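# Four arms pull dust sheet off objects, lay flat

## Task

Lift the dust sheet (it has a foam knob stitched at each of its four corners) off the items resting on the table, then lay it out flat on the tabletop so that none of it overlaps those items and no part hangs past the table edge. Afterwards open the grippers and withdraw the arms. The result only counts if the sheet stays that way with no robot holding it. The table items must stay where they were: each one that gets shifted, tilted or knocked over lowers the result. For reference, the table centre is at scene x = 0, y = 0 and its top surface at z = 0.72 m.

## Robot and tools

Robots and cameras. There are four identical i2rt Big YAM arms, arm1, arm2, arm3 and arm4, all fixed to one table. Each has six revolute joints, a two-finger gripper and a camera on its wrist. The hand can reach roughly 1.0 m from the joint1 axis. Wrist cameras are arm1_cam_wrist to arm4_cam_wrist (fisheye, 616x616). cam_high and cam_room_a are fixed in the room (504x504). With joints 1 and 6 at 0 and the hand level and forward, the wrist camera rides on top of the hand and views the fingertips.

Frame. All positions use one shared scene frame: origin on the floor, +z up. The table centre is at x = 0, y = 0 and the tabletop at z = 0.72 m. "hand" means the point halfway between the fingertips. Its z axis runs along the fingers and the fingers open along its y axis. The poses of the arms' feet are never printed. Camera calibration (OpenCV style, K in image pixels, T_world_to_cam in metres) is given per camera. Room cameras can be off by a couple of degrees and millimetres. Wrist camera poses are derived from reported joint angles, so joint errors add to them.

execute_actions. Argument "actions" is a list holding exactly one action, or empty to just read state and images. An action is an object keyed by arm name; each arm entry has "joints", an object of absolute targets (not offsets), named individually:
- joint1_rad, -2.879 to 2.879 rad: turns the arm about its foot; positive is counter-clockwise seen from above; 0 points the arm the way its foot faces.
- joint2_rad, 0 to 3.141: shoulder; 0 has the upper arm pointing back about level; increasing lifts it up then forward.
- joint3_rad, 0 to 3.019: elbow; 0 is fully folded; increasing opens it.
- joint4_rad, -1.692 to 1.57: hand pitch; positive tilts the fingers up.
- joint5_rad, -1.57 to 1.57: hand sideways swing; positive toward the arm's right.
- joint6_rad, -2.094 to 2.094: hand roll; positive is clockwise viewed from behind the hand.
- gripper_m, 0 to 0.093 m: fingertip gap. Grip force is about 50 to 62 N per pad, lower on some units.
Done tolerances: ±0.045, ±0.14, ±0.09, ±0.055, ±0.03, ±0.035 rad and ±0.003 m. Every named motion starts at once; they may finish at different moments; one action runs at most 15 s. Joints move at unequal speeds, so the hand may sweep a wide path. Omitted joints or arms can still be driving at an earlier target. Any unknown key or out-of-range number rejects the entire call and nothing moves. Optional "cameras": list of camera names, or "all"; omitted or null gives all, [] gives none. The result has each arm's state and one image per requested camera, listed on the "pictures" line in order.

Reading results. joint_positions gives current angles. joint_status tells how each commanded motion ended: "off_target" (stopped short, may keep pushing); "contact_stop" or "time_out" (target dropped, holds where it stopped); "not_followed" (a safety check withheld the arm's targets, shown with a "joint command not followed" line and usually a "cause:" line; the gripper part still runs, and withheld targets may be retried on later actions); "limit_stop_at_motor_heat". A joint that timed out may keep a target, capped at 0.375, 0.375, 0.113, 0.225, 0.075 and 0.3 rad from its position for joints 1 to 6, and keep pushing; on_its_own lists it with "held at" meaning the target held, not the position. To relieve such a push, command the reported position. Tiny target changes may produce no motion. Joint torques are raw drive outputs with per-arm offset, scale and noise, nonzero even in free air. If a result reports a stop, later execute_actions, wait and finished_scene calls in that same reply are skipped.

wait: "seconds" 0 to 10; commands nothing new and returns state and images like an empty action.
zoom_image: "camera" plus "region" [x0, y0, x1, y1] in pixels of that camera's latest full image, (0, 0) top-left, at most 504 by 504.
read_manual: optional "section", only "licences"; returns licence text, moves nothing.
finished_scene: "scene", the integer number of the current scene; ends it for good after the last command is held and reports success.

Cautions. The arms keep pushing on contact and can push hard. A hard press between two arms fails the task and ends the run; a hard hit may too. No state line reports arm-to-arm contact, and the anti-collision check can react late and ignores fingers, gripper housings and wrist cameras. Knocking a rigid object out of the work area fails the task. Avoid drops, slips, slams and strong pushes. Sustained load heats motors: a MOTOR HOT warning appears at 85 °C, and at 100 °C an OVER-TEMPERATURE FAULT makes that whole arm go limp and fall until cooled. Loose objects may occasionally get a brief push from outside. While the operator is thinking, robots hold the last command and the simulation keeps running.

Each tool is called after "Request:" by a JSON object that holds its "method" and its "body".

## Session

Request:
{"method": "execute_actions", "body": {"actions": []}}

Scene clock: 0.00 s.
Joint torques (N m, as the arm reports them, + toward a larger angle): no reading
arm1.joint_positions: joint1_rad=+0.432 joint2_rad=+0.636 joint3_rad=+1.668 joint4_rad=-1.245 joint5_rad=+0.182 joint6_rad=+0.474 gripper_m=+0.094
arm1.joint_status: not commanded
arm1.hand: x=+0.2885 y=+0.4943 z=+1.4377 quat_wxyz=(-0.526, -0.660, -0.415, +0.342) (m; scene frame)
arm2.joint_positions: joint1_rad=-0.142 joint2_rad=+0.573 joint3_rad=+1.403 joint4_rad=-1.521 joint5_rad=-0.256 joint6_rad=+0.257 gripper_m=+0.095
arm2.joint_status: not commanded
arm2.hand: x=-0.4011 y=+0.5736 z=+1.2931 quat_wxyz=(-0.405, -0.676, -0.593, +0.166) (m; scene frame)
arm3.joint_positions: joint1_rad=+0.003 joint2_rad=+0.438 joint3_rad=+1.465 joint4_rad=-1.230 joint5_rad=+0.229 joint6_rad=-0.584 gripper_m=+0.094
arm3.joint_status: not commanded
arm3.hand: x=-0.3923 y=-0.5792 z=+1.4155 quat_wxyz=(-0.628, +0.556, -0.534, -0.108) (m; scene frame)
arm4.joint_positions: joint1_rad=+0.354 joint2_rad=+0.590 joint3_rad=+1.501 joint4_rad=-1.196 joint5_rad=+0.006 joint6_rad=-0.396 gripper_m=+0.094
arm4.joint_status: not commanded
arm4.hand: x=+0.1912 y=-0.6031 z=+1.4309 quat_wxyz=(-0.411, +0.750, -0.282, -0.436) (m; scene frame)
pictures: arm1_cam_wrist, arm2_cam_wrist, arm3_cam_wrist, arm4_cam_wrist, cam_high, cam_room_a
camera_calibration (this result's frames):
arm1_cam_wrist: T_world_to_cam=[[-0.910251, 0.0922514, -0.40365, 0.798507], [0.337798, 0.729216, -0.595094, 0.40459], [0.23945, -0.678037, -0.694932, 1.38959], [0, 0, 0, 1]] pos_world=[0.257435, 0.573495, 1.52876]
arm2_cam_wrist: T_world_to_cam=[[-0.926581, -0.0260803, -0.375189, 0.135272], [0.056383, 0.976686, -0.207138, -0.270542], [0.371844, -0.213084, -0.903508, 1.56802], [0, 0, 0, 1]] pos_world=[-0.442464, 0.601883, 1.41143]
arm3_cam_wrist: T_world_to_cam=[[0.731298, -0.35582, 0.58189, -0.740254], [0.0203815, -0.841356, -0.540096, 0.293898], [0.681754, 0.406831, -0.60803, 1.48911], [0, 0, 0, 1]] pos_world=[-0.479848, -0.62194, 1.4949]
arm4_cam_wrist: T_world_to_cam=[[0.78386, 0.50069, 0.367252, -0.369774], [0.616009, -0.55267, -0.561327, 0.3605], [-0.078081, 0.666232, -0.741645, 1.5993], [0, 0, 0, 1]] pos_world=[0.192655, -0.681125, 1.52427]
Images, in order (width x height): arm1_cam_wrist 616x616, arm2_cam_wrist 616x616, arm3_cam_wrist 616x616, arm4_cam_wrist 616x616, cam_high 504x504, cam_room_a 504x504.

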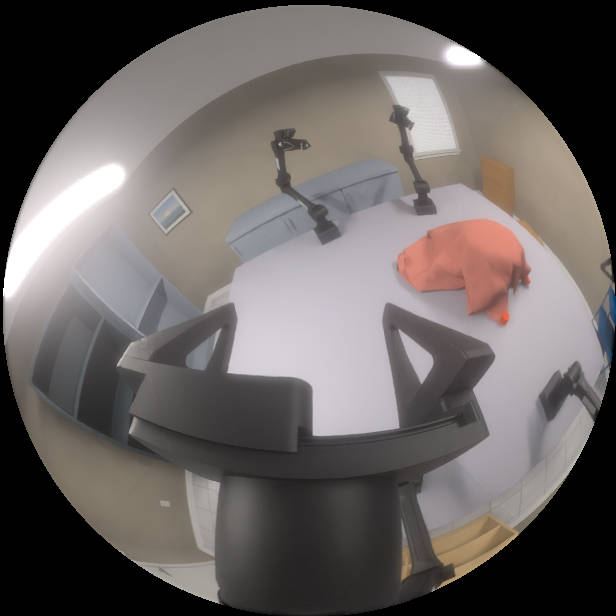

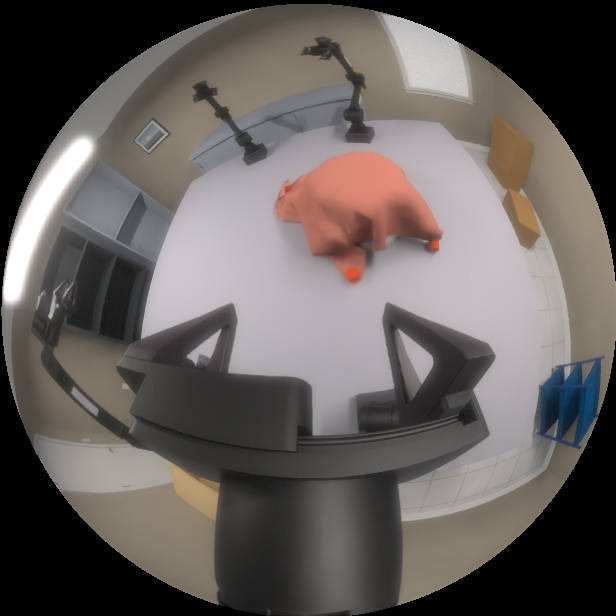

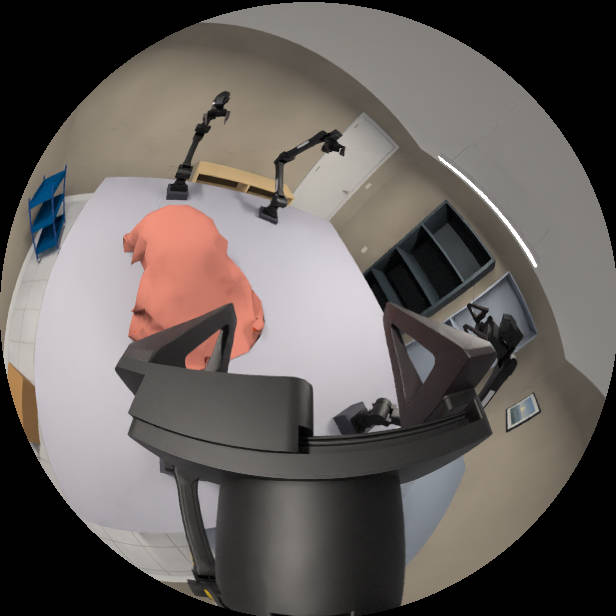

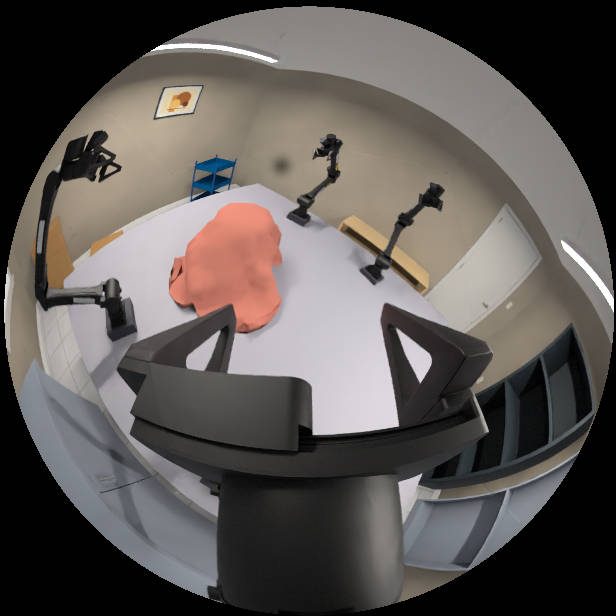

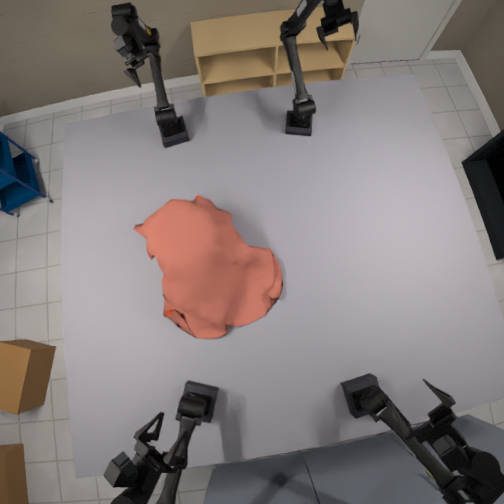

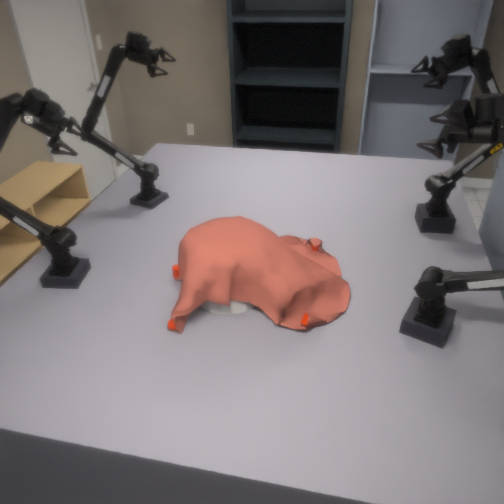

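Request:
{"method": "zoom_image", "body": {"camera": "cam_high", "region": [120, 180, 300, 360]}}

Request:
{"method": "zoom_image", "body": {"camera": "cam_room_a", "region": [150, 200, 370, 350]}}

Request:
{"method": "zoom_image", "body": {"camera": "arm2_cam_wrist", "region": [260, 140, 460, 300]}}

Region (120, 180, 300, 360) of cam_high's 504x504 image, scaled by 2.800, with more detail than that image has.

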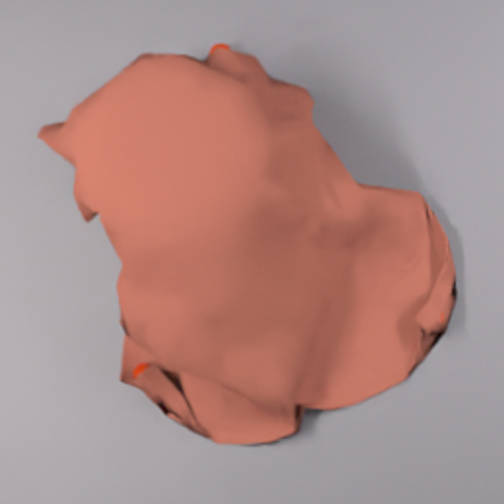

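Region (150, 200, 370, 350) of cam_room_a's 504x504 image, scaled by 2.291, with more detail than that image has; it fills the top 344 rows of this view, and the rest is white.

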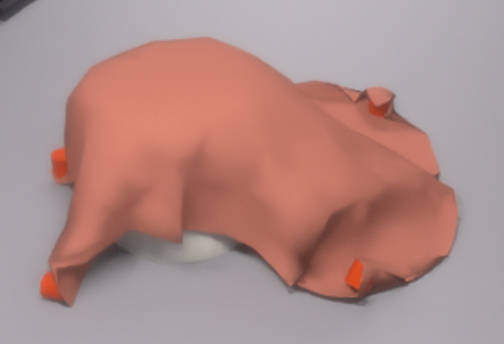

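Region (260, 140, 460, 300) of arm2_cam_wrist's 616x616 image, scaled by 2.520, with more detail than that image has; it fills the top 403 rows of this view, and the rest is white.

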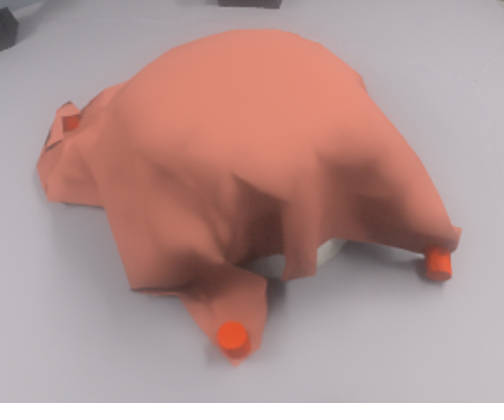

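Request:
{"method": "execute_actions", "body": {"actions": [{"arm1":{"joints":{"joint1_rad":-0.77,"joint2_rad":2.4,"joint3_rad":2.5,"joint4_rad":-1.65,"joint5_rad":0,"joint6_rad":0.3}},"arm2":{"joints":{"joint1_rad":-0.513,"joint2_rad":1.89,"joint3_rad":1.6,"joint4_rad":-1.243,"joint5_rad":0,"joint6_rad":0}},"arm3":{"joints":{"joint1_rad":0.524,"joint2_rad":1.63,"joint3_rad":1.163,"joint4_rad":-1.104,"joint5_rad":0,"joint6_rad":0}},"arm4":{"joints":{"joint1_rad":0.438,"joint2_rad":2.068,"joint3_rad":1.78,"joint4_rad":-1.27,"joint5_rad":0,"joint6_rad":0}}}]}}

Scene clock: 49.03 s.
Joint torques (N m, as the arm reports them, + toward a larger angle): arm1=[ -1.48 -27.21  11.6   -0.39  -0.03  -0.07] | arm2=[  0.39 -19.59  10.21  -0.18   0.04  -0.03] | arm3=[  0.65 -12.24   8.96   0.59  -0.02   0.05] | arm4=[  1.62 -17.76   9.19   0.24  -0.04   0.16]
arm1.joint_positions: joint1_rad=-0.769 joint2_rad=+2.404 joint3_rad=+2.469 joint4_rad=-1.641 joint5_rad=+0.000 joint6_rad=+0.307 gripper_m=+0.094
arm1.joint_status: all done
arm1.hand: x=-0.3383 y=+0.3175 z=+0.8655 quat_wxyz=(+0.004, -0.993, -0.117, -0.001) (m; scene frame)
arm2.joint_positions: joint1_rad=-0.510 joint2_rad=+1.909 joint3_rad=+1.570 joint4_rad=-1.244 joint5_rad=-0.001 joint6_rad=+0.016 gripper_m=+0.095
arm2.joint_status: all done
arm2.hand: x=-0.6482 y=+0.2250 z=+0.8644 quat_wxyz=(+0.004, -0.828, -0.561, -0.005) (m; scene frame)
arm3.joint_positions: joint1_rad=+0.527 joint2_rad=+1.632 joint3_rad=+1.164 joint4_rad=-1.111 joint5_rad=+0.001 joint6_rad=-0.012 gripper_m=+0.094
arm3.joint_status: all done
arm3.hand: x=-0.5486 y=-0.2495 z=+0.8716 quat_wxyz=(-0.002, +0.767, -0.642, +0.004) (m; scene frame)
arm4.joint_positions: joint1_rad=+0.434 joint2_rad=+2.055 joint3_rad=+1.766 joint4_rad=-1.255 joint5_rad=+0.002 joint6_rad=-0.008 gripper_m=+0.094
arm4.joint_status: all done
arm4.hand: x=-0.0388 y=-0.2555 z=+0.8803 quat_wxyz=(-0.007, +0.872, -0.489, -0.011) (m; scene frame)
pictures: arm1_cam_wrist, arm2_cam_wrist, arm3_cam_wrist, arm4_cam_wrist, cam_high, cam_room_a
camera_calibration (this result's frames):
arm1_cam_wrist: T_world_to_cam=[[-0.240316, 0.970692, -0.002369, -0.386231], [0.780934, 0.194786, 0.593465, -0.304334], [0.576533, 0.140769, -0.804856, 0.971313], [0, 0, 0, 1]] pos_world=[-0.415147, 0.29746, 0.961465]
arm2_cam_wrist: T_world_to_cam=[[-0.919946, 0.391828, -0.0130473, -0.666482], [0.307933, 0.742771, 0.594533, -0.482219], [0.242646, 0.54292, -0.803966, 0.85832], [0, 0, 0, 1]] pos_world=[-0.672904, 0.153325, 0.968059]
arm3_cam_wrist: T_world_to_cam=[[0.984339, 0.176214, 0.00496783, 0.582324], [0.141359, -0.805847, 0.575003, -0.616006], [0.105327, -0.565296, -0.818136, 0.755208], [0, 0, 0, 1]] pos_world=[-0.56567, -0.172104, 0.969175]
arm4_cam_wrist: T_world_to_cam=[[0.856016, 0.516939, 0.00328883, 0.166078], [0.428301, -0.712771, 0.555441, -0.646026], [0.289473, -0.474058, -0.831549, 0.743487], [0, 0, 0, 1]] pos_world=[-0.0806912, -0.193865, 0.976529]
Images, in order (width x height): arm1_cam_wrist 616x616, arm2_cam_wrist 616x616, arm3_cam_wrist 616x616, arm4_cam_wrist 616x616, cam_high 504x504, cam_room_a 504x504.

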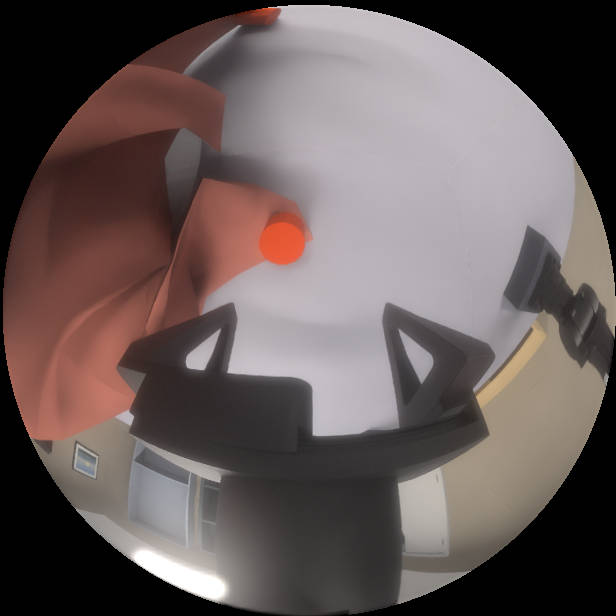

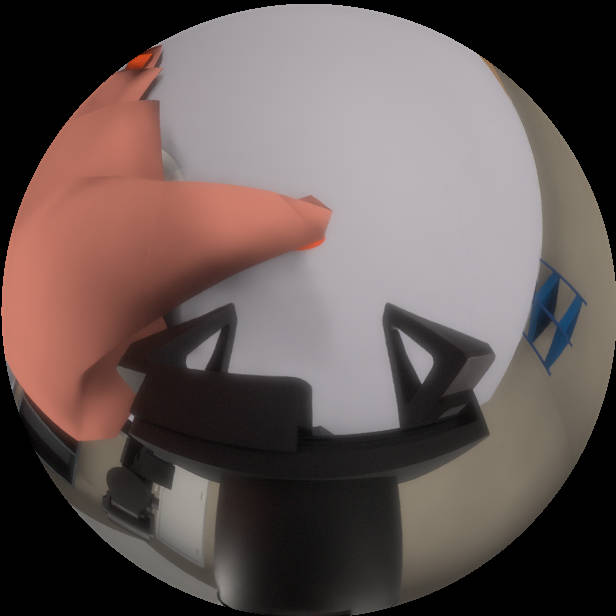

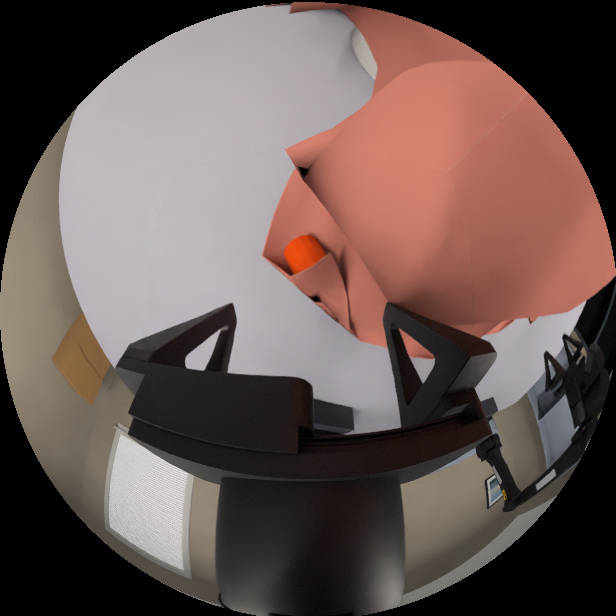

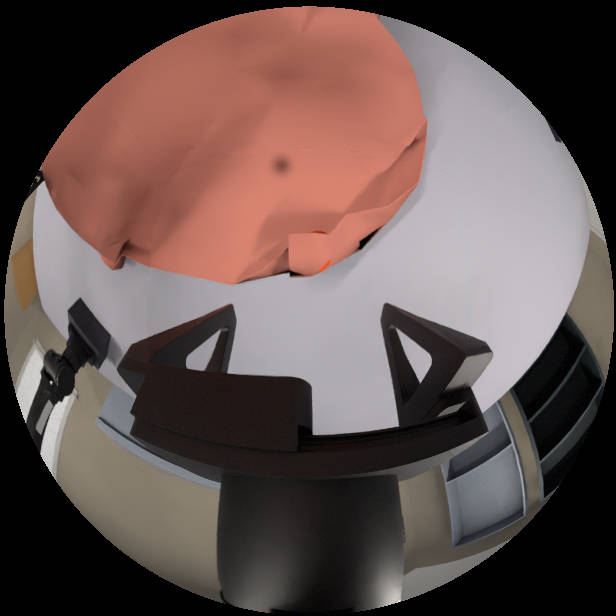

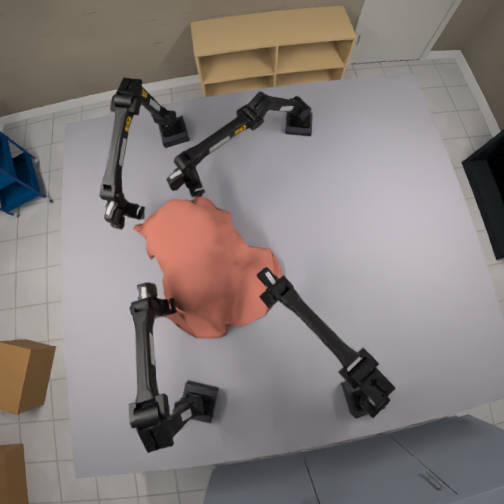

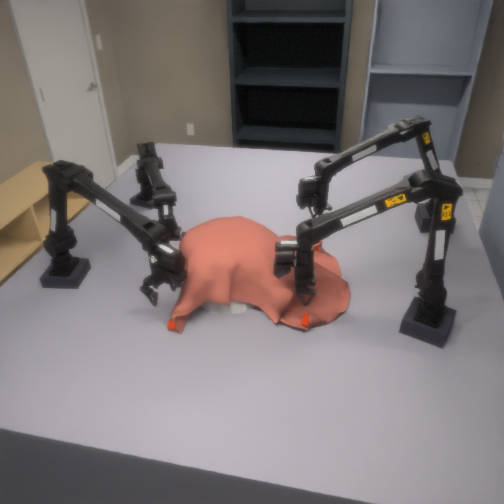

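Request:
{"method": "execute_actions", "body": {"actions": [{"arm1":{"joints":{"joint1_rad":-0.735}},"arm2":{"joints":{"joint1_rad":-0.525,"joint2_rad":1.6,"joint3_rad":0.6,"joint4_rad":0.5}},"arm3":{"joints":{"joint6_rad":-0.52,"gripper_m":0.075}},"arm4":{"joints":{"gripper_m":0.075}}}], "cameras": []}}

Request:
{"method": "execute_actions", "body": {"actions": [{"arm1":{"joints":{"joint2_rad":2.52,"joint3_rad":2.39,"joint4_rad":-1.43}},"arm2":{"joints":{"joint2_rad":1.78,"joint3_rad":0.57,"joint4_rad":0.72}},"arm3":{"joints":{"joint2_rad":1.8,"joint3_rad":1.025,"joint4_rad":-0.785}},"arm4":{"joints":{"joint2_rad":2.228,"joint3_rad":1.705,"joint4_rad":-1.03}}}], "cameras": ["arm1_cam_wrist","arm2_cam_wrist","arm3_cam_wrist","arm4_cam_wrist","cam_room_a"]}}

Scene clock: 106.07 s.
Joint torques (N m, as the arm reports them, + toward a larger angle): arm1=[ -1.24 -26.57  11.4   -0.51   0.    -0.07] | arm2=[  0.31 -11.78   6.44   1.82   0.04  -0.03] | arm3=[  0.64 -12.27   9.01   0.57  -0.07  -0.22] | arm4=[  1.65 -17.76   9.14   0.28  -0.05   0.17]
arm1.joint_positions: joint1_rad=-0.740 joint2_rad=+2.404 joint3_rad=+2.469 joint4_rad=-1.641 joint5_rad=+0.000 joint6_rad=+0.307 gripper_m=+0.094
arm1.joint_status: all done
arm1.hand: x=-0.3271 y=+0.2995 z=+0.8653 quat_wxyz=(+0.004, -0.991, -0.131, -0.001) (m; scene frame)
arm2.joint_positions: joint1_rad=-0.518 joint2_rad=+1.611 joint3_rad=+0.594 joint4_rad=+0.480 joint5_rad=-0.001 joint6_rad=+0.016 gripper_m=+0.095
arm2.joint_status: all done
arm2.hand: x=-0.6335 y=+0.2746 z=+0.8274 quat_wxyz=(-0.282, -0.721, -0.486, +0.406) (m; scene frame)
arm3.joint_positions: joint1_rad=+0.527 joint2_rad=+1.632 joint3_rad=+1.164 joint4_rad=-1.111 joint5_rad=+0.001 joint6_rad=-0.507 gripper_m=+0.075
arm3.joint_status: all done
arm3.hand: x=-0.5486 y=-0.2495 z=+0.8716 quat_wxyz=(-0.001, +0.900, -0.435, +0.005) (m; scene frame)
arm4.joint_positions: joint1_rad=+0.434 joint2_rad=+2.055 joint3_rad=+1.766 joint4_rad=-1.255 joint5_rad=+0.002 joint6_rad=-0.008 gripper_m=+0.075
arm4.joint_status: all done
arm4.hand: x=-0.0388 y=-0.2555 z=+0.8803 quat_wxyz=(-0.007, +0.872, -0.489, -0.011) (m; scene frame)
pictures: none
No camera images: the call's "cameras" was empty. Leave "cameras" out to get every camera's image.

Scene clock: 107.13 s.
Joint torques (N m, as the arm reports them, + toward a larger angle): arm1=[ -1.65 -26.33   8.8    0.02   0.06   0.01] | arm2=[ -0.25 -12.99   4.79   1.78   0.04  -0.05] | arm3=[  0.66 -13.7    8.01   0.68  -0.03  -0.2 ] | arm4=[  1.59 -20.78   7.6    1.33   0.03   0.16]
arm1.joint_positions: joint1_rad=-0.741 joint2_rad=+2.505 joint3_rad=+2.395 joint4_rad=-1.441 joint5_rad=+0.000 joint6_rad=+0.303 gripper_m=+0.094
arm1.joint_status: all done
arm1.hand: x=-0.3475 y=+0.2877 z=+0.7645 quat_wxyz=(-0.001, -0.991, -0.132, +0.010) (m; scene frame)
arm2.joint_positions: joint1_rad=-0.518 joint2_rad=+1.795 joint3_rad=+0.563 joint4_rad=+0.700 joint5_rad=-0.001 joint6_rad=+0.016 gripper_m=+0.095
arm2.joint_status: all done
arm2.hand: x=-0.6314 y=+0.2801 z=+0.7716 quat_wxyz=(-0.284, -0.720, -0.485, +0.408) (m; scene frame)
arm3.joint_positions: joint1_rad=+0.527 joint2_rad=+1.812 joint3_rad=+1.014 joint4_rad=-0.797 joint5_rad=+0.000 joint6_rad=-0.509 gripper_m=+0.075
arm3.joint_status: all done
arm3.hand: x=-0.5459 y=-0.2611 z=+0.7481 quat_wxyz=(+0.006, +0.901, -0.434, +0.009) (m; scene frame)
arm4.joint_positions: joint1_rad=+0.434 joint2_rad=+2.238 joint3_rad=+1.698 joint4_rad=-1.048 joint5_rad=+0.000 joint6_rad=-0.006 gripper_m=+0.075
arm4.joint_status: all done
arm4.hand: x=-0.0403 y=-0.2538 z=+0.7450 quat_wxyz=(+0.004, +0.872, -0.490, +0.007) (m; scene frame)
pictures: arm1_cam_wrist, arm2_cam_wrist, arm3_cam_wrist, arm4_cam_wrist, cam_room_a
camera_calibration (this result's frames):
arm1_cam_wrist: T_world_to_cam=[[-0.271195, 0.962469, -0.0102886, -0.362126], [0.786197, 0.227669, 0.574509, -0.224555], [0.55529, 0.147715, -0.818433, 0.900568], [0, 0, 0, 1]] pos_world=[-0.421739, 0.266631, 0.862339]
arm2_cam_wrist: T_world_to_cam=[[-0.928926, 0.368136, -0.0396605, -0.652302], [0.352008, 0.844818, -0.402955, 0.29582], [-0.114836, -0.388276, -0.91436, 0.870073], [0, 0, 0, 1]] pos_world=[-0.610156, 0.32805, 0.888891]
arm3_cam_wrist: T_world_to_cam=[[0.781767, 0.623542, -0.00605509, 0.596753], [0.506957, -0.629884, 0.588423, -0.31928], [0.363092, -0.463079, -0.808531, 0.80751], [0, 0, 0, 1]] pos_world=[-0.597861, -0.199269, 0.844382]
arm4_cam_wrist: T_world_to_cam=[[0.856742, 0.515743, 0.00129668, 0.168115], [0.415587, -0.691849, 0.590452, -0.590328], [0.305419, -0.505326, -0.807072, 0.606732], [0, 0, 0, 1]] pos_world=[-0.0840066, -0.188524, 0.838018]
Images, in order (width x height): arm1_cam_wrist 616x616, arm2_cam_wrist 616x616, arm3_cam_wrist 616x616, arm4_cam_wrist 616x616, cam_room_a 504x504.

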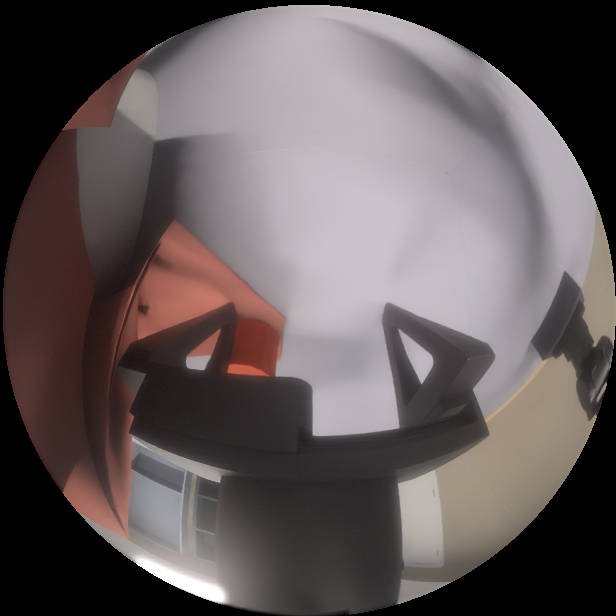

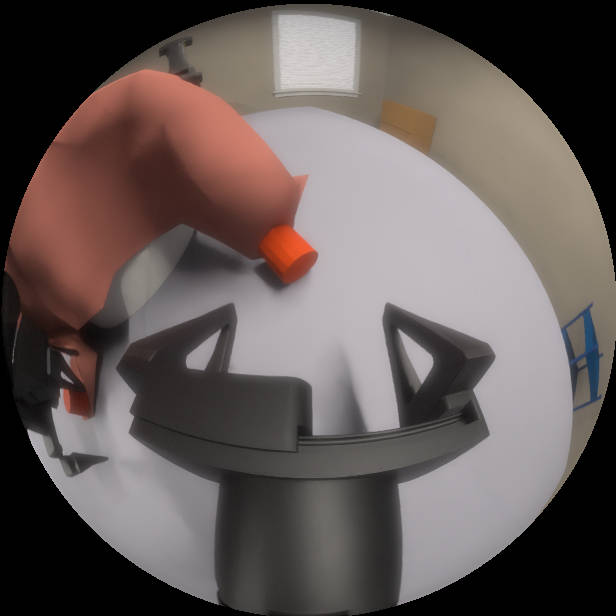

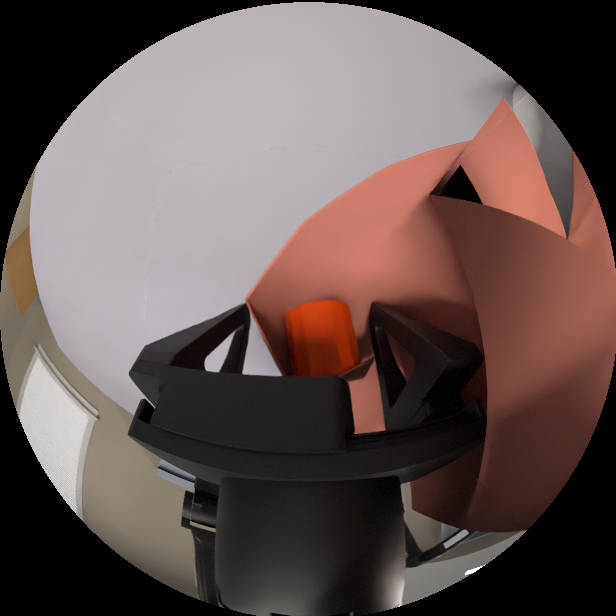

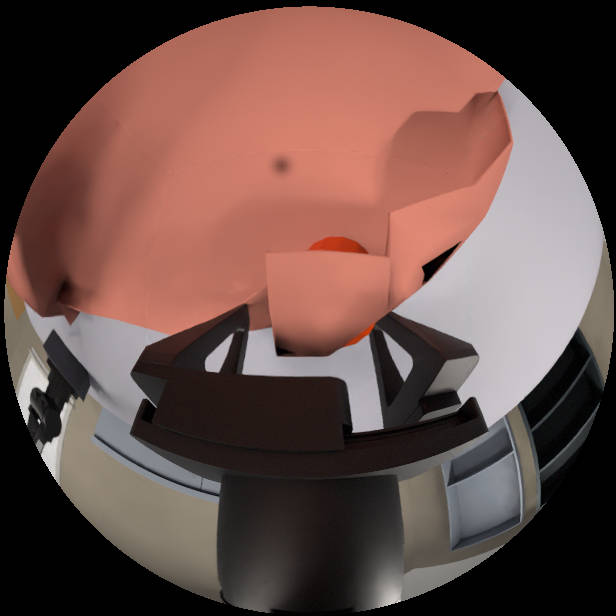

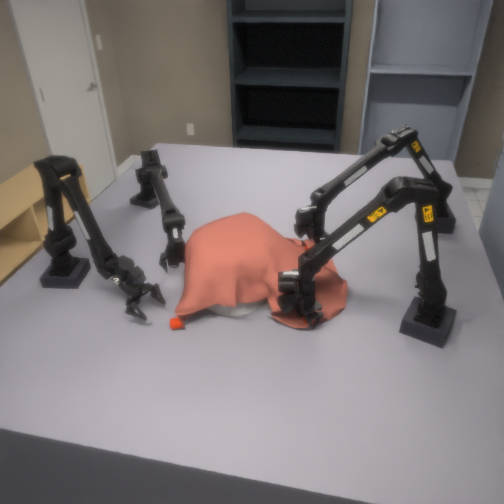

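Request:
{"method": "execute_actions", "body": {"actions": [{"arm1":{"joints":{"joint2_rad":2.36,"joint4_rad":-1.6}},"arm3":{"joints":{"gripper_m":0}},"arm4":{"joints":{"joint2_rad":2.1,"joint4_rad":-1.17,"gripper_m":0.093}}}], "cameras": ["arm1_cam_wrist","arm2_cam_wrist","arm3_cam_wrist","arm4_cam_wrist"]}}

Scene clock: 118.27 s.
Joint torques (N m, as the arm reports them, + toward a larger angle): arm1=[ -0.67 -23.82   9.55  -0.44   0.07  -0.05] | arm2=[  0.37 -12.72   4.95   1.83   0.05  -0.05] | arm3=[  0.62 -13.51   8.05   0.72  -0.03  -0.2 ] | arm4=[  1.66 -18.37   8.32   0.23   0.03   0.14]
arm1.joint_positions: joint1_rad=-0.741 joint2_rad=+2.326 joint3_rad=+2.388 joint4_rad=-1.590 joint5_rad=+0.000 joint6_rad=+0.303 gripper_m=+0.094
arm1.joint_status: all done
arm1.hand: x=-0.3231 y=+0.3025 z=+0.8893 quat_wxyz=(-0.006, -0.991, -0.132, +0.020) (m; scene frame)
arm2.joint_positions: joint1_rad=-0.518 joint2_rad=+1.795 joint3_rad=+0.563 joint4_rad=+0.700 joint5_rad=-0.001 joint6_rad=+0.016 gripper_m=+0.095
arm2.joint_status: not commanded
arm2.hand: x=-0.6314 y=+0.2801 z=+0.7716 quat_wxyz=(-0.284, -0.720, -0.485, +0.408) (m; scene frame)
arm3.joint_positions: joint1_rad=+0.527 joint2_rad=+1.810 joint3_rad=+1.014 joint4_rad=-0.797 joint5_rad=+0.000 joint6_rad=-0.509 gripper_m=+0.039
arm3.joint_status: gripper_m off_target (ended at +0.039, target +0.000)
arm3.hand: x=-0.5459 y=-0.2609 z=+0.7488 quat_wxyz=(+0.005, +0.901, -0.434, +0.008) (m; scene frame)
arm4.joint_positions: joint1_rad=+0.434 joint2_rad=+2.094 joint3_rad=+1.698 joint4_rad=-1.155 joint5_rad=+0.000 joint6_rad=-0.006 gripper_m=+0.093
arm4.joint_status: all done
arm4.hand: x=-0.0372 y=-0.2588 z=+0.8326 quat_wxyz=(-0.005, +0.872, -0.490, -0.009) (m; scene frame)
pictures: arm1_cam_wrist, arm2_cam_wrist, arm3_cam_wrist, arm4_cam_wrist
camera_calibration (this result's frames):
arm1_cam_wrist: T_world_to_cam=[[-0.271592, 0.962262, -0.0170277, -0.362479], [0.797251, 0.234859, 0.556087, -0.300966], [0.539101, 0.137453, -0.83095, 0.995974], [0, 0, 0, 1]] pos_world=[-0.395431, 0.282584, 0.988795]
arm2_cam_wrist: T_world_to_cam=[[-0.928926, 0.368136, -0.0396605, -0.652302], [0.352008, 0.844818, -0.402955, 0.29582], [-0.114836, -0.388276, -0.91436, 0.870073], [0, 0, 0, 1]] pos_world=[-0.610156, 0.32805, 0.888891]
arm3_cam_wrist: T_world_to_cam=[[0.781282, 0.624156, -0.00532566, 0.595987], [0.507599, -0.630371, 0.587346, -0.318446], [0.363238, -0.461586, -0.809318, 0.809217], [0, 0, 0, 1]] pos_world=[-0.59793, -0.199205, 0.845126]
arm4_cam_wrist: T_world_to_cam=[[0.856775, 0.515688, 0.00133481, 0.167924], [0.426316, -0.709742, 0.560822, -0.626419], [0.290157, -0.479929, -0.827935, 0.697295], [0, 0, 0, 1]] pos_world=[-0.0791459, -0.19654, 0.928401]
Images, in order (width x height): arm1_cam_wrist 616x616, arm2_cam_wrist 616x616, arm3_cam_wrist 616x616, arm4_cam_wrist 616x616.

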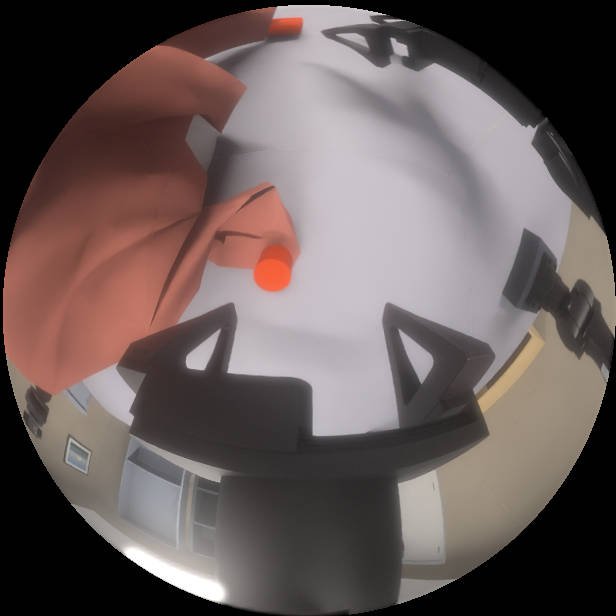

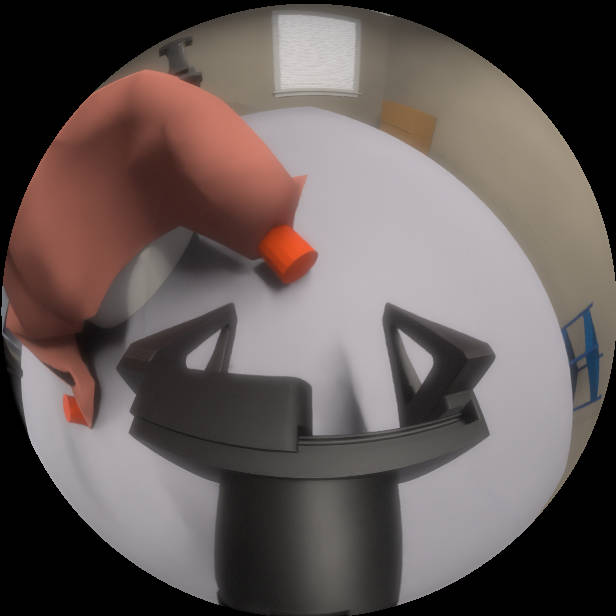

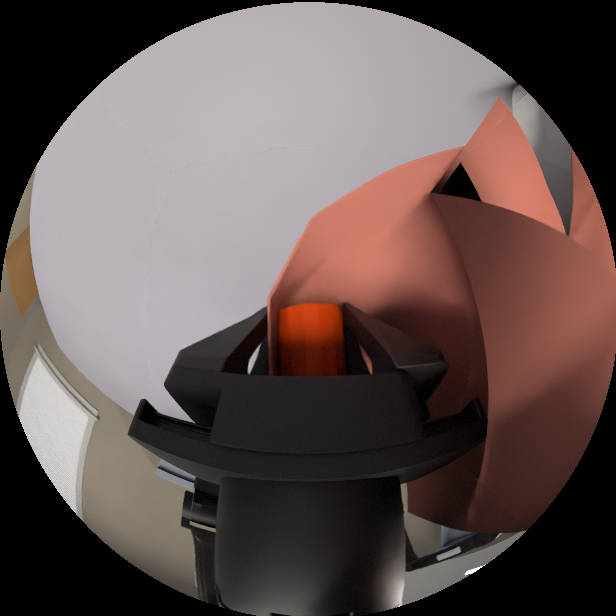

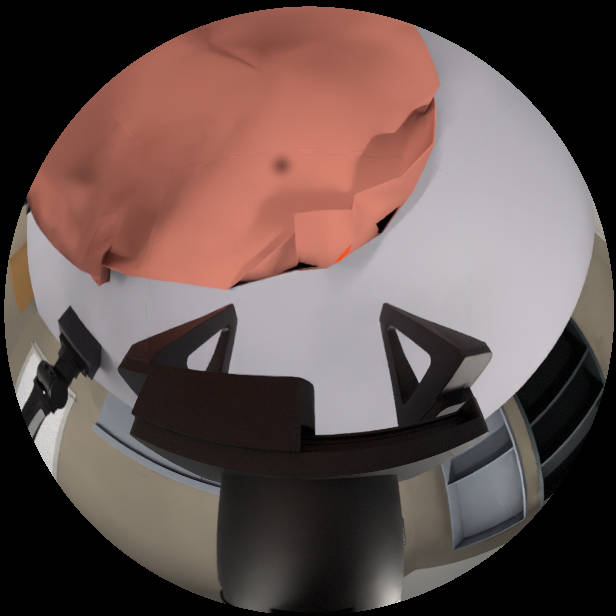

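Request:
{"method": "execute_actions", "body": {"actions": [{"arm1":{"joints":{"joint1_rad":-0.662,"gripper_m":0.075}},"arm2":{"joints":{"joint1_rad":-0.49,"joint2_rad":1.93,"joint3_rad":1.6,"joint4_rad":-1.21,"joint6_rad":-0.89}},"arm4":{"joints":{"joint1_rad":0.415,"joint2_rad":2.15,"joint3_rad":1.82,"joint4_rad":-1.23}}}], "cameras": ["arm2_cam_wrist"]}}

Request:
{"method": "execute_actions", "body": {"actions": [{"arm1":{"joints":{"joint2_rad":2.385,"joint3_rad":2.115,"joint4_rad":-1.3}},"arm2":{"joints":{"joint2_rad":2.055,"joint3_rad":1.49,"joint4_rad":-0.97}},"arm4":{"joints":{"joint2_rad":2.28,"joint4_rad":-1.075}}}], "cameras": ["arm1_cam_wrist","arm2_cam_wrist","arm4_cam_wrist","cam_room_a"]}}

Scene clock: 157.23 s.
Joint torques (N m, as the arm reports them, + toward a larger angle): arm1=[ -2.3  -23.86   9.58  -0.47   0.08  -0.06] | arm2=[  0.47 -17.84  11.35  -0.62  -0.03  -0.05] | arm3=[  0.63 -13.6    8.08   0.69  -0.04  -0.19] | arm4=[  1.44 -17.64  12.06   0.11   0.01   0.15]
arm1.joint_positions: joint1_rad=-0.656 joint2_rad=+2.326 joint3_rad=+2.388 joint4_rad=-1.590 joint5_rad=+0.000 joint6_rad=+0.303 gripper_m=+0.075
arm1.joint_status: all done
arm1.hand: x=-0.2882 y=+0.2526 z=+0.8889 quat_wxyz=(-0.007, -0.985, -0.174, +0.020) (m; scene frame)
arm2.joint_positions: joint1_rad=-0.495 joint2_rad=+1.932 joint3_rad=+1.553 joint4_rad=-1.201 joint5_rad=-0.002 joint6_rad=-0.874 gripper_m=+0.095
arm2.joint_status: all done
arm2.hand: x=-0.6411 y=+0.2190 z=+0.8459 quat_wxyz=(+0.001, -0.499, -0.867, -0.004) (m; scene frame)
arm3.joint_positions: joint1_rad=+0.527 joint2_rad=+1.810 joint3_rad=+1.014 joint4_rad=-0.797 joint5_rad=+0.000 joint6_rad=-0.509 gripper_m=+0.039
arm3.joint_status: not commanded
arm3.hand: x=-0.5459 y=-0.2609 z=+0.7488 quat_wxyz=(+0.005, +0.901, -0.434, +0.008) (m; scene frame)
arm4.joint_positions: joint1_rad=+0.419 joint2_rad=+2.129 joint3_rad=+1.765 joint4_rad=-1.213 joint5_rad=+0.000 joint6_rad=-0.006 gripper_m=+0.093
arm4.joint_status: all done
arm4.hand: x=-0.0328 y=-0.2469 z=+0.8348 quat_wxyz=(+0.002, +0.868, -0.497, +0.003) (m; scene frame)
pictures: arm2_cam_wrist
camera_calibration (this result's frames):
arm2_cam_wrist: T_world_to_cam=[[-0.876127, -0.481661, -0.0201075, -0.432422], [-0.399591, 0.702246, 0.589217, -0.90919], [-0.269683, 0.524264, -0.807724, 0.523863], [0, 0, 0, 1]] pos_world=[-0.600884, 0.155552, 0.950153]
Images, in order (width x height): arm2_cam_wrist 616x616.

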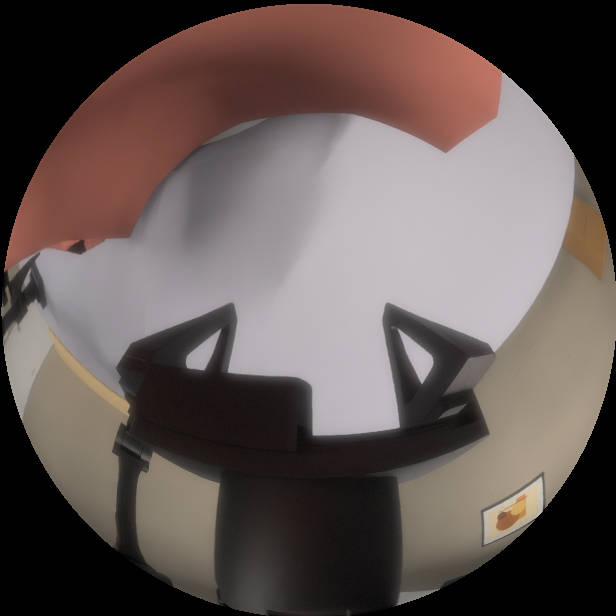

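Scene clock: 158.60 s.
Joint torques (N m, as the arm reports them, + toward a larger angle): arm1=[ -2.2  -24.02   8.24   0.34   0.06  -0.07] | arm2=[  0.85 -20.11   8.53   0.04   0.01  -0.04] | arm3=[  0.53 -13.57   8.07   0.71  -0.02  -0.19] | arm4=[  1.52 -20.65  10.31   1.33   0.02   0.14]
arm1.joint_positions: joint1_rad=-0.658 joint2_rad=+2.367 joint3_rad=+2.121 joint4_rad=-1.312 joint5_rad=+0.000 joint6_rad=+0.303 gripper_m=+0.075
arm1.joint_status: all done
arm1.hand: x=-0.2821 y=+0.2599 z=+0.7592 quat_wxyz=(+0.000, -0.985, -0.173, +0.006) (m; scene frame)
arm2.joint_positions: joint1_rad=-0.495 joint2_rad=+2.072 joint3_rad=+1.470 joint4_rad=-0.981 joint5_rad=-0.002 joint6_rad=-0.874 gripper_m=+0.095
arm2.joint_status: all done
arm2.hand: x=-0.6425 y=+0.2158 z=+0.7399 quat_wxyz=(+0.001, -0.499, -0.867, -0.005) (m; scene frame)
arm3.joint_positions: joint1_rad=+0.527 joint2_rad=+1.810 joint3_rad=+1.014 joint4_rad=-0.797 joint5_rad=+0.000 joint6_rad=-0.509 gripper_m=+0.039
arm3.joint_status: not commanded
arm3.hand: x=-0.5459 y=-0.2609 z=+0.7488 quat_wxyz=(+0.005, +0.901, -0.434, +0.008) (m; scene frame)
arm4.joint_positions: joint1_rad=+0.419 joint2_rad=+2.282 joint3_rad=+1.781 joint4_rad=-1.091 joint5_rad=+0.000 joint6_rad=-0.006 gripper_m=+0.093
arm4.joint_status: all done
arm4.hand: x=-0.0403 y=-0.2340 z=+0.7446 quat_wxyz=(+0.006, +0.868, -0.497, +0.009) (m; scene frame)
pictures: arm1_cam_wrist, arm2_cam_wrist, arm4_cam_wrist, cam_room_a
camera_calibration (this result's frames):
arm1_cam_wrist: T_world_to_cam=[[-0.349399, 0.936937, -0.00828346, -0.334567], [0.76139, 0.289065, 0.580281, -0.293881], [0.546082, 0.196443, -0.814374, 0.845664], [0, 0, 0, 1]] pos_world=[-0.354941, 0.232294, 0.856449]
arm2_cam_wrist: T_world_to_cam=[[-0.875923, -0.48193, -0.022404, -0.435435], [-0.400471, 0.700404, 0.59081, -0.846333], [-0.269037, 0.526477, -0.806499, 0.438586], [0, 0, 0, 1]] pos_world=[-0.602343, 0.152021, 0.843986]
arm4_cam_wrist: T_world_to_cam=[[0.864699, 0.502289, 0.00129222, 0.155104], [0.403128, -0.695521, 0.594759, -0.580961], [0.29964, -0.513767, -0.803903, 0.611818], [0, 0, 0, 1]] pos_world=[-0.0832415, -0.167646, 0.837174]
Images, in order (width x height): arm1_cam_wrist 616x616, arm2_cam_wrist 616x616, arm4_cam_wrist 616x616, cam_room_a 504x504.

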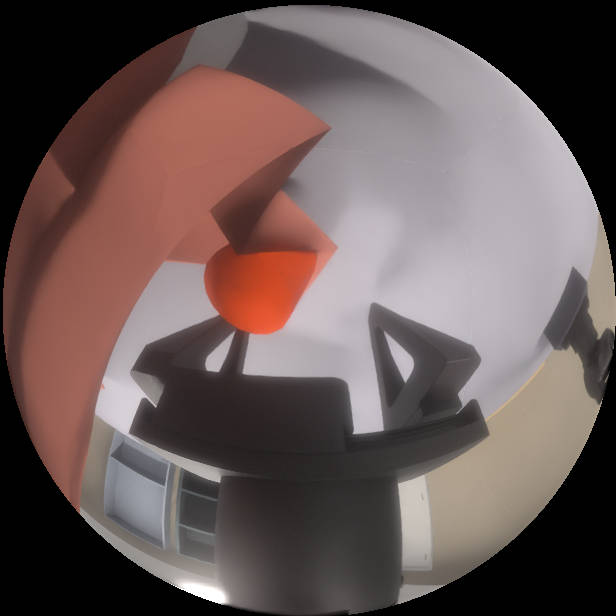

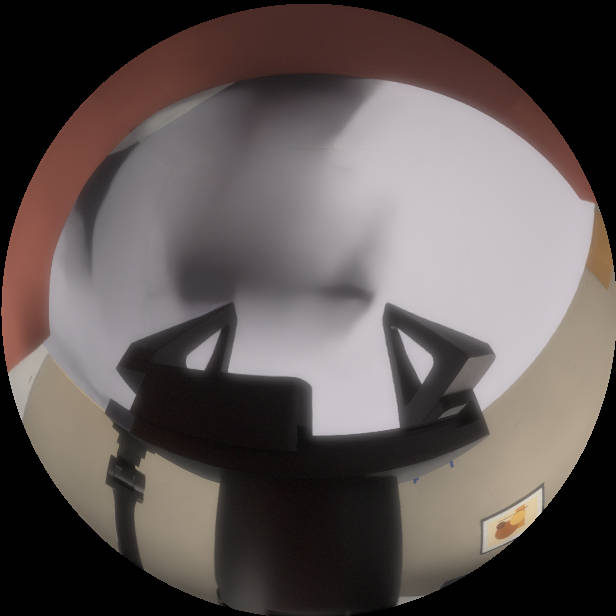

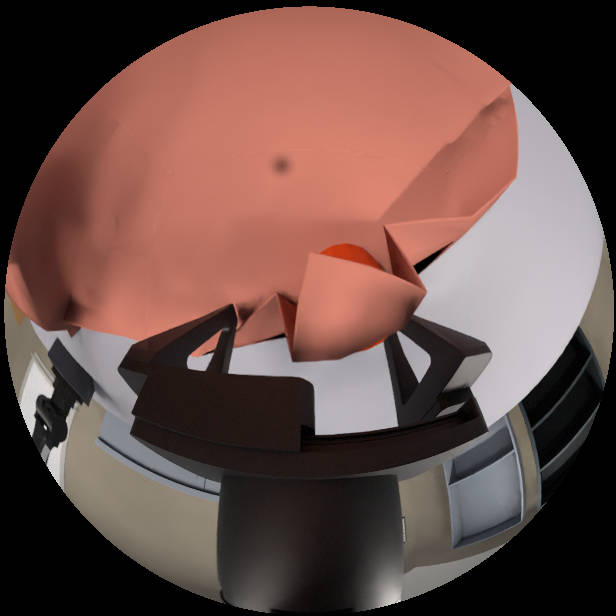

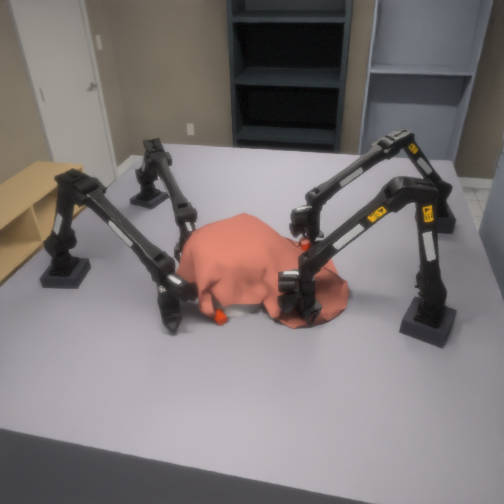

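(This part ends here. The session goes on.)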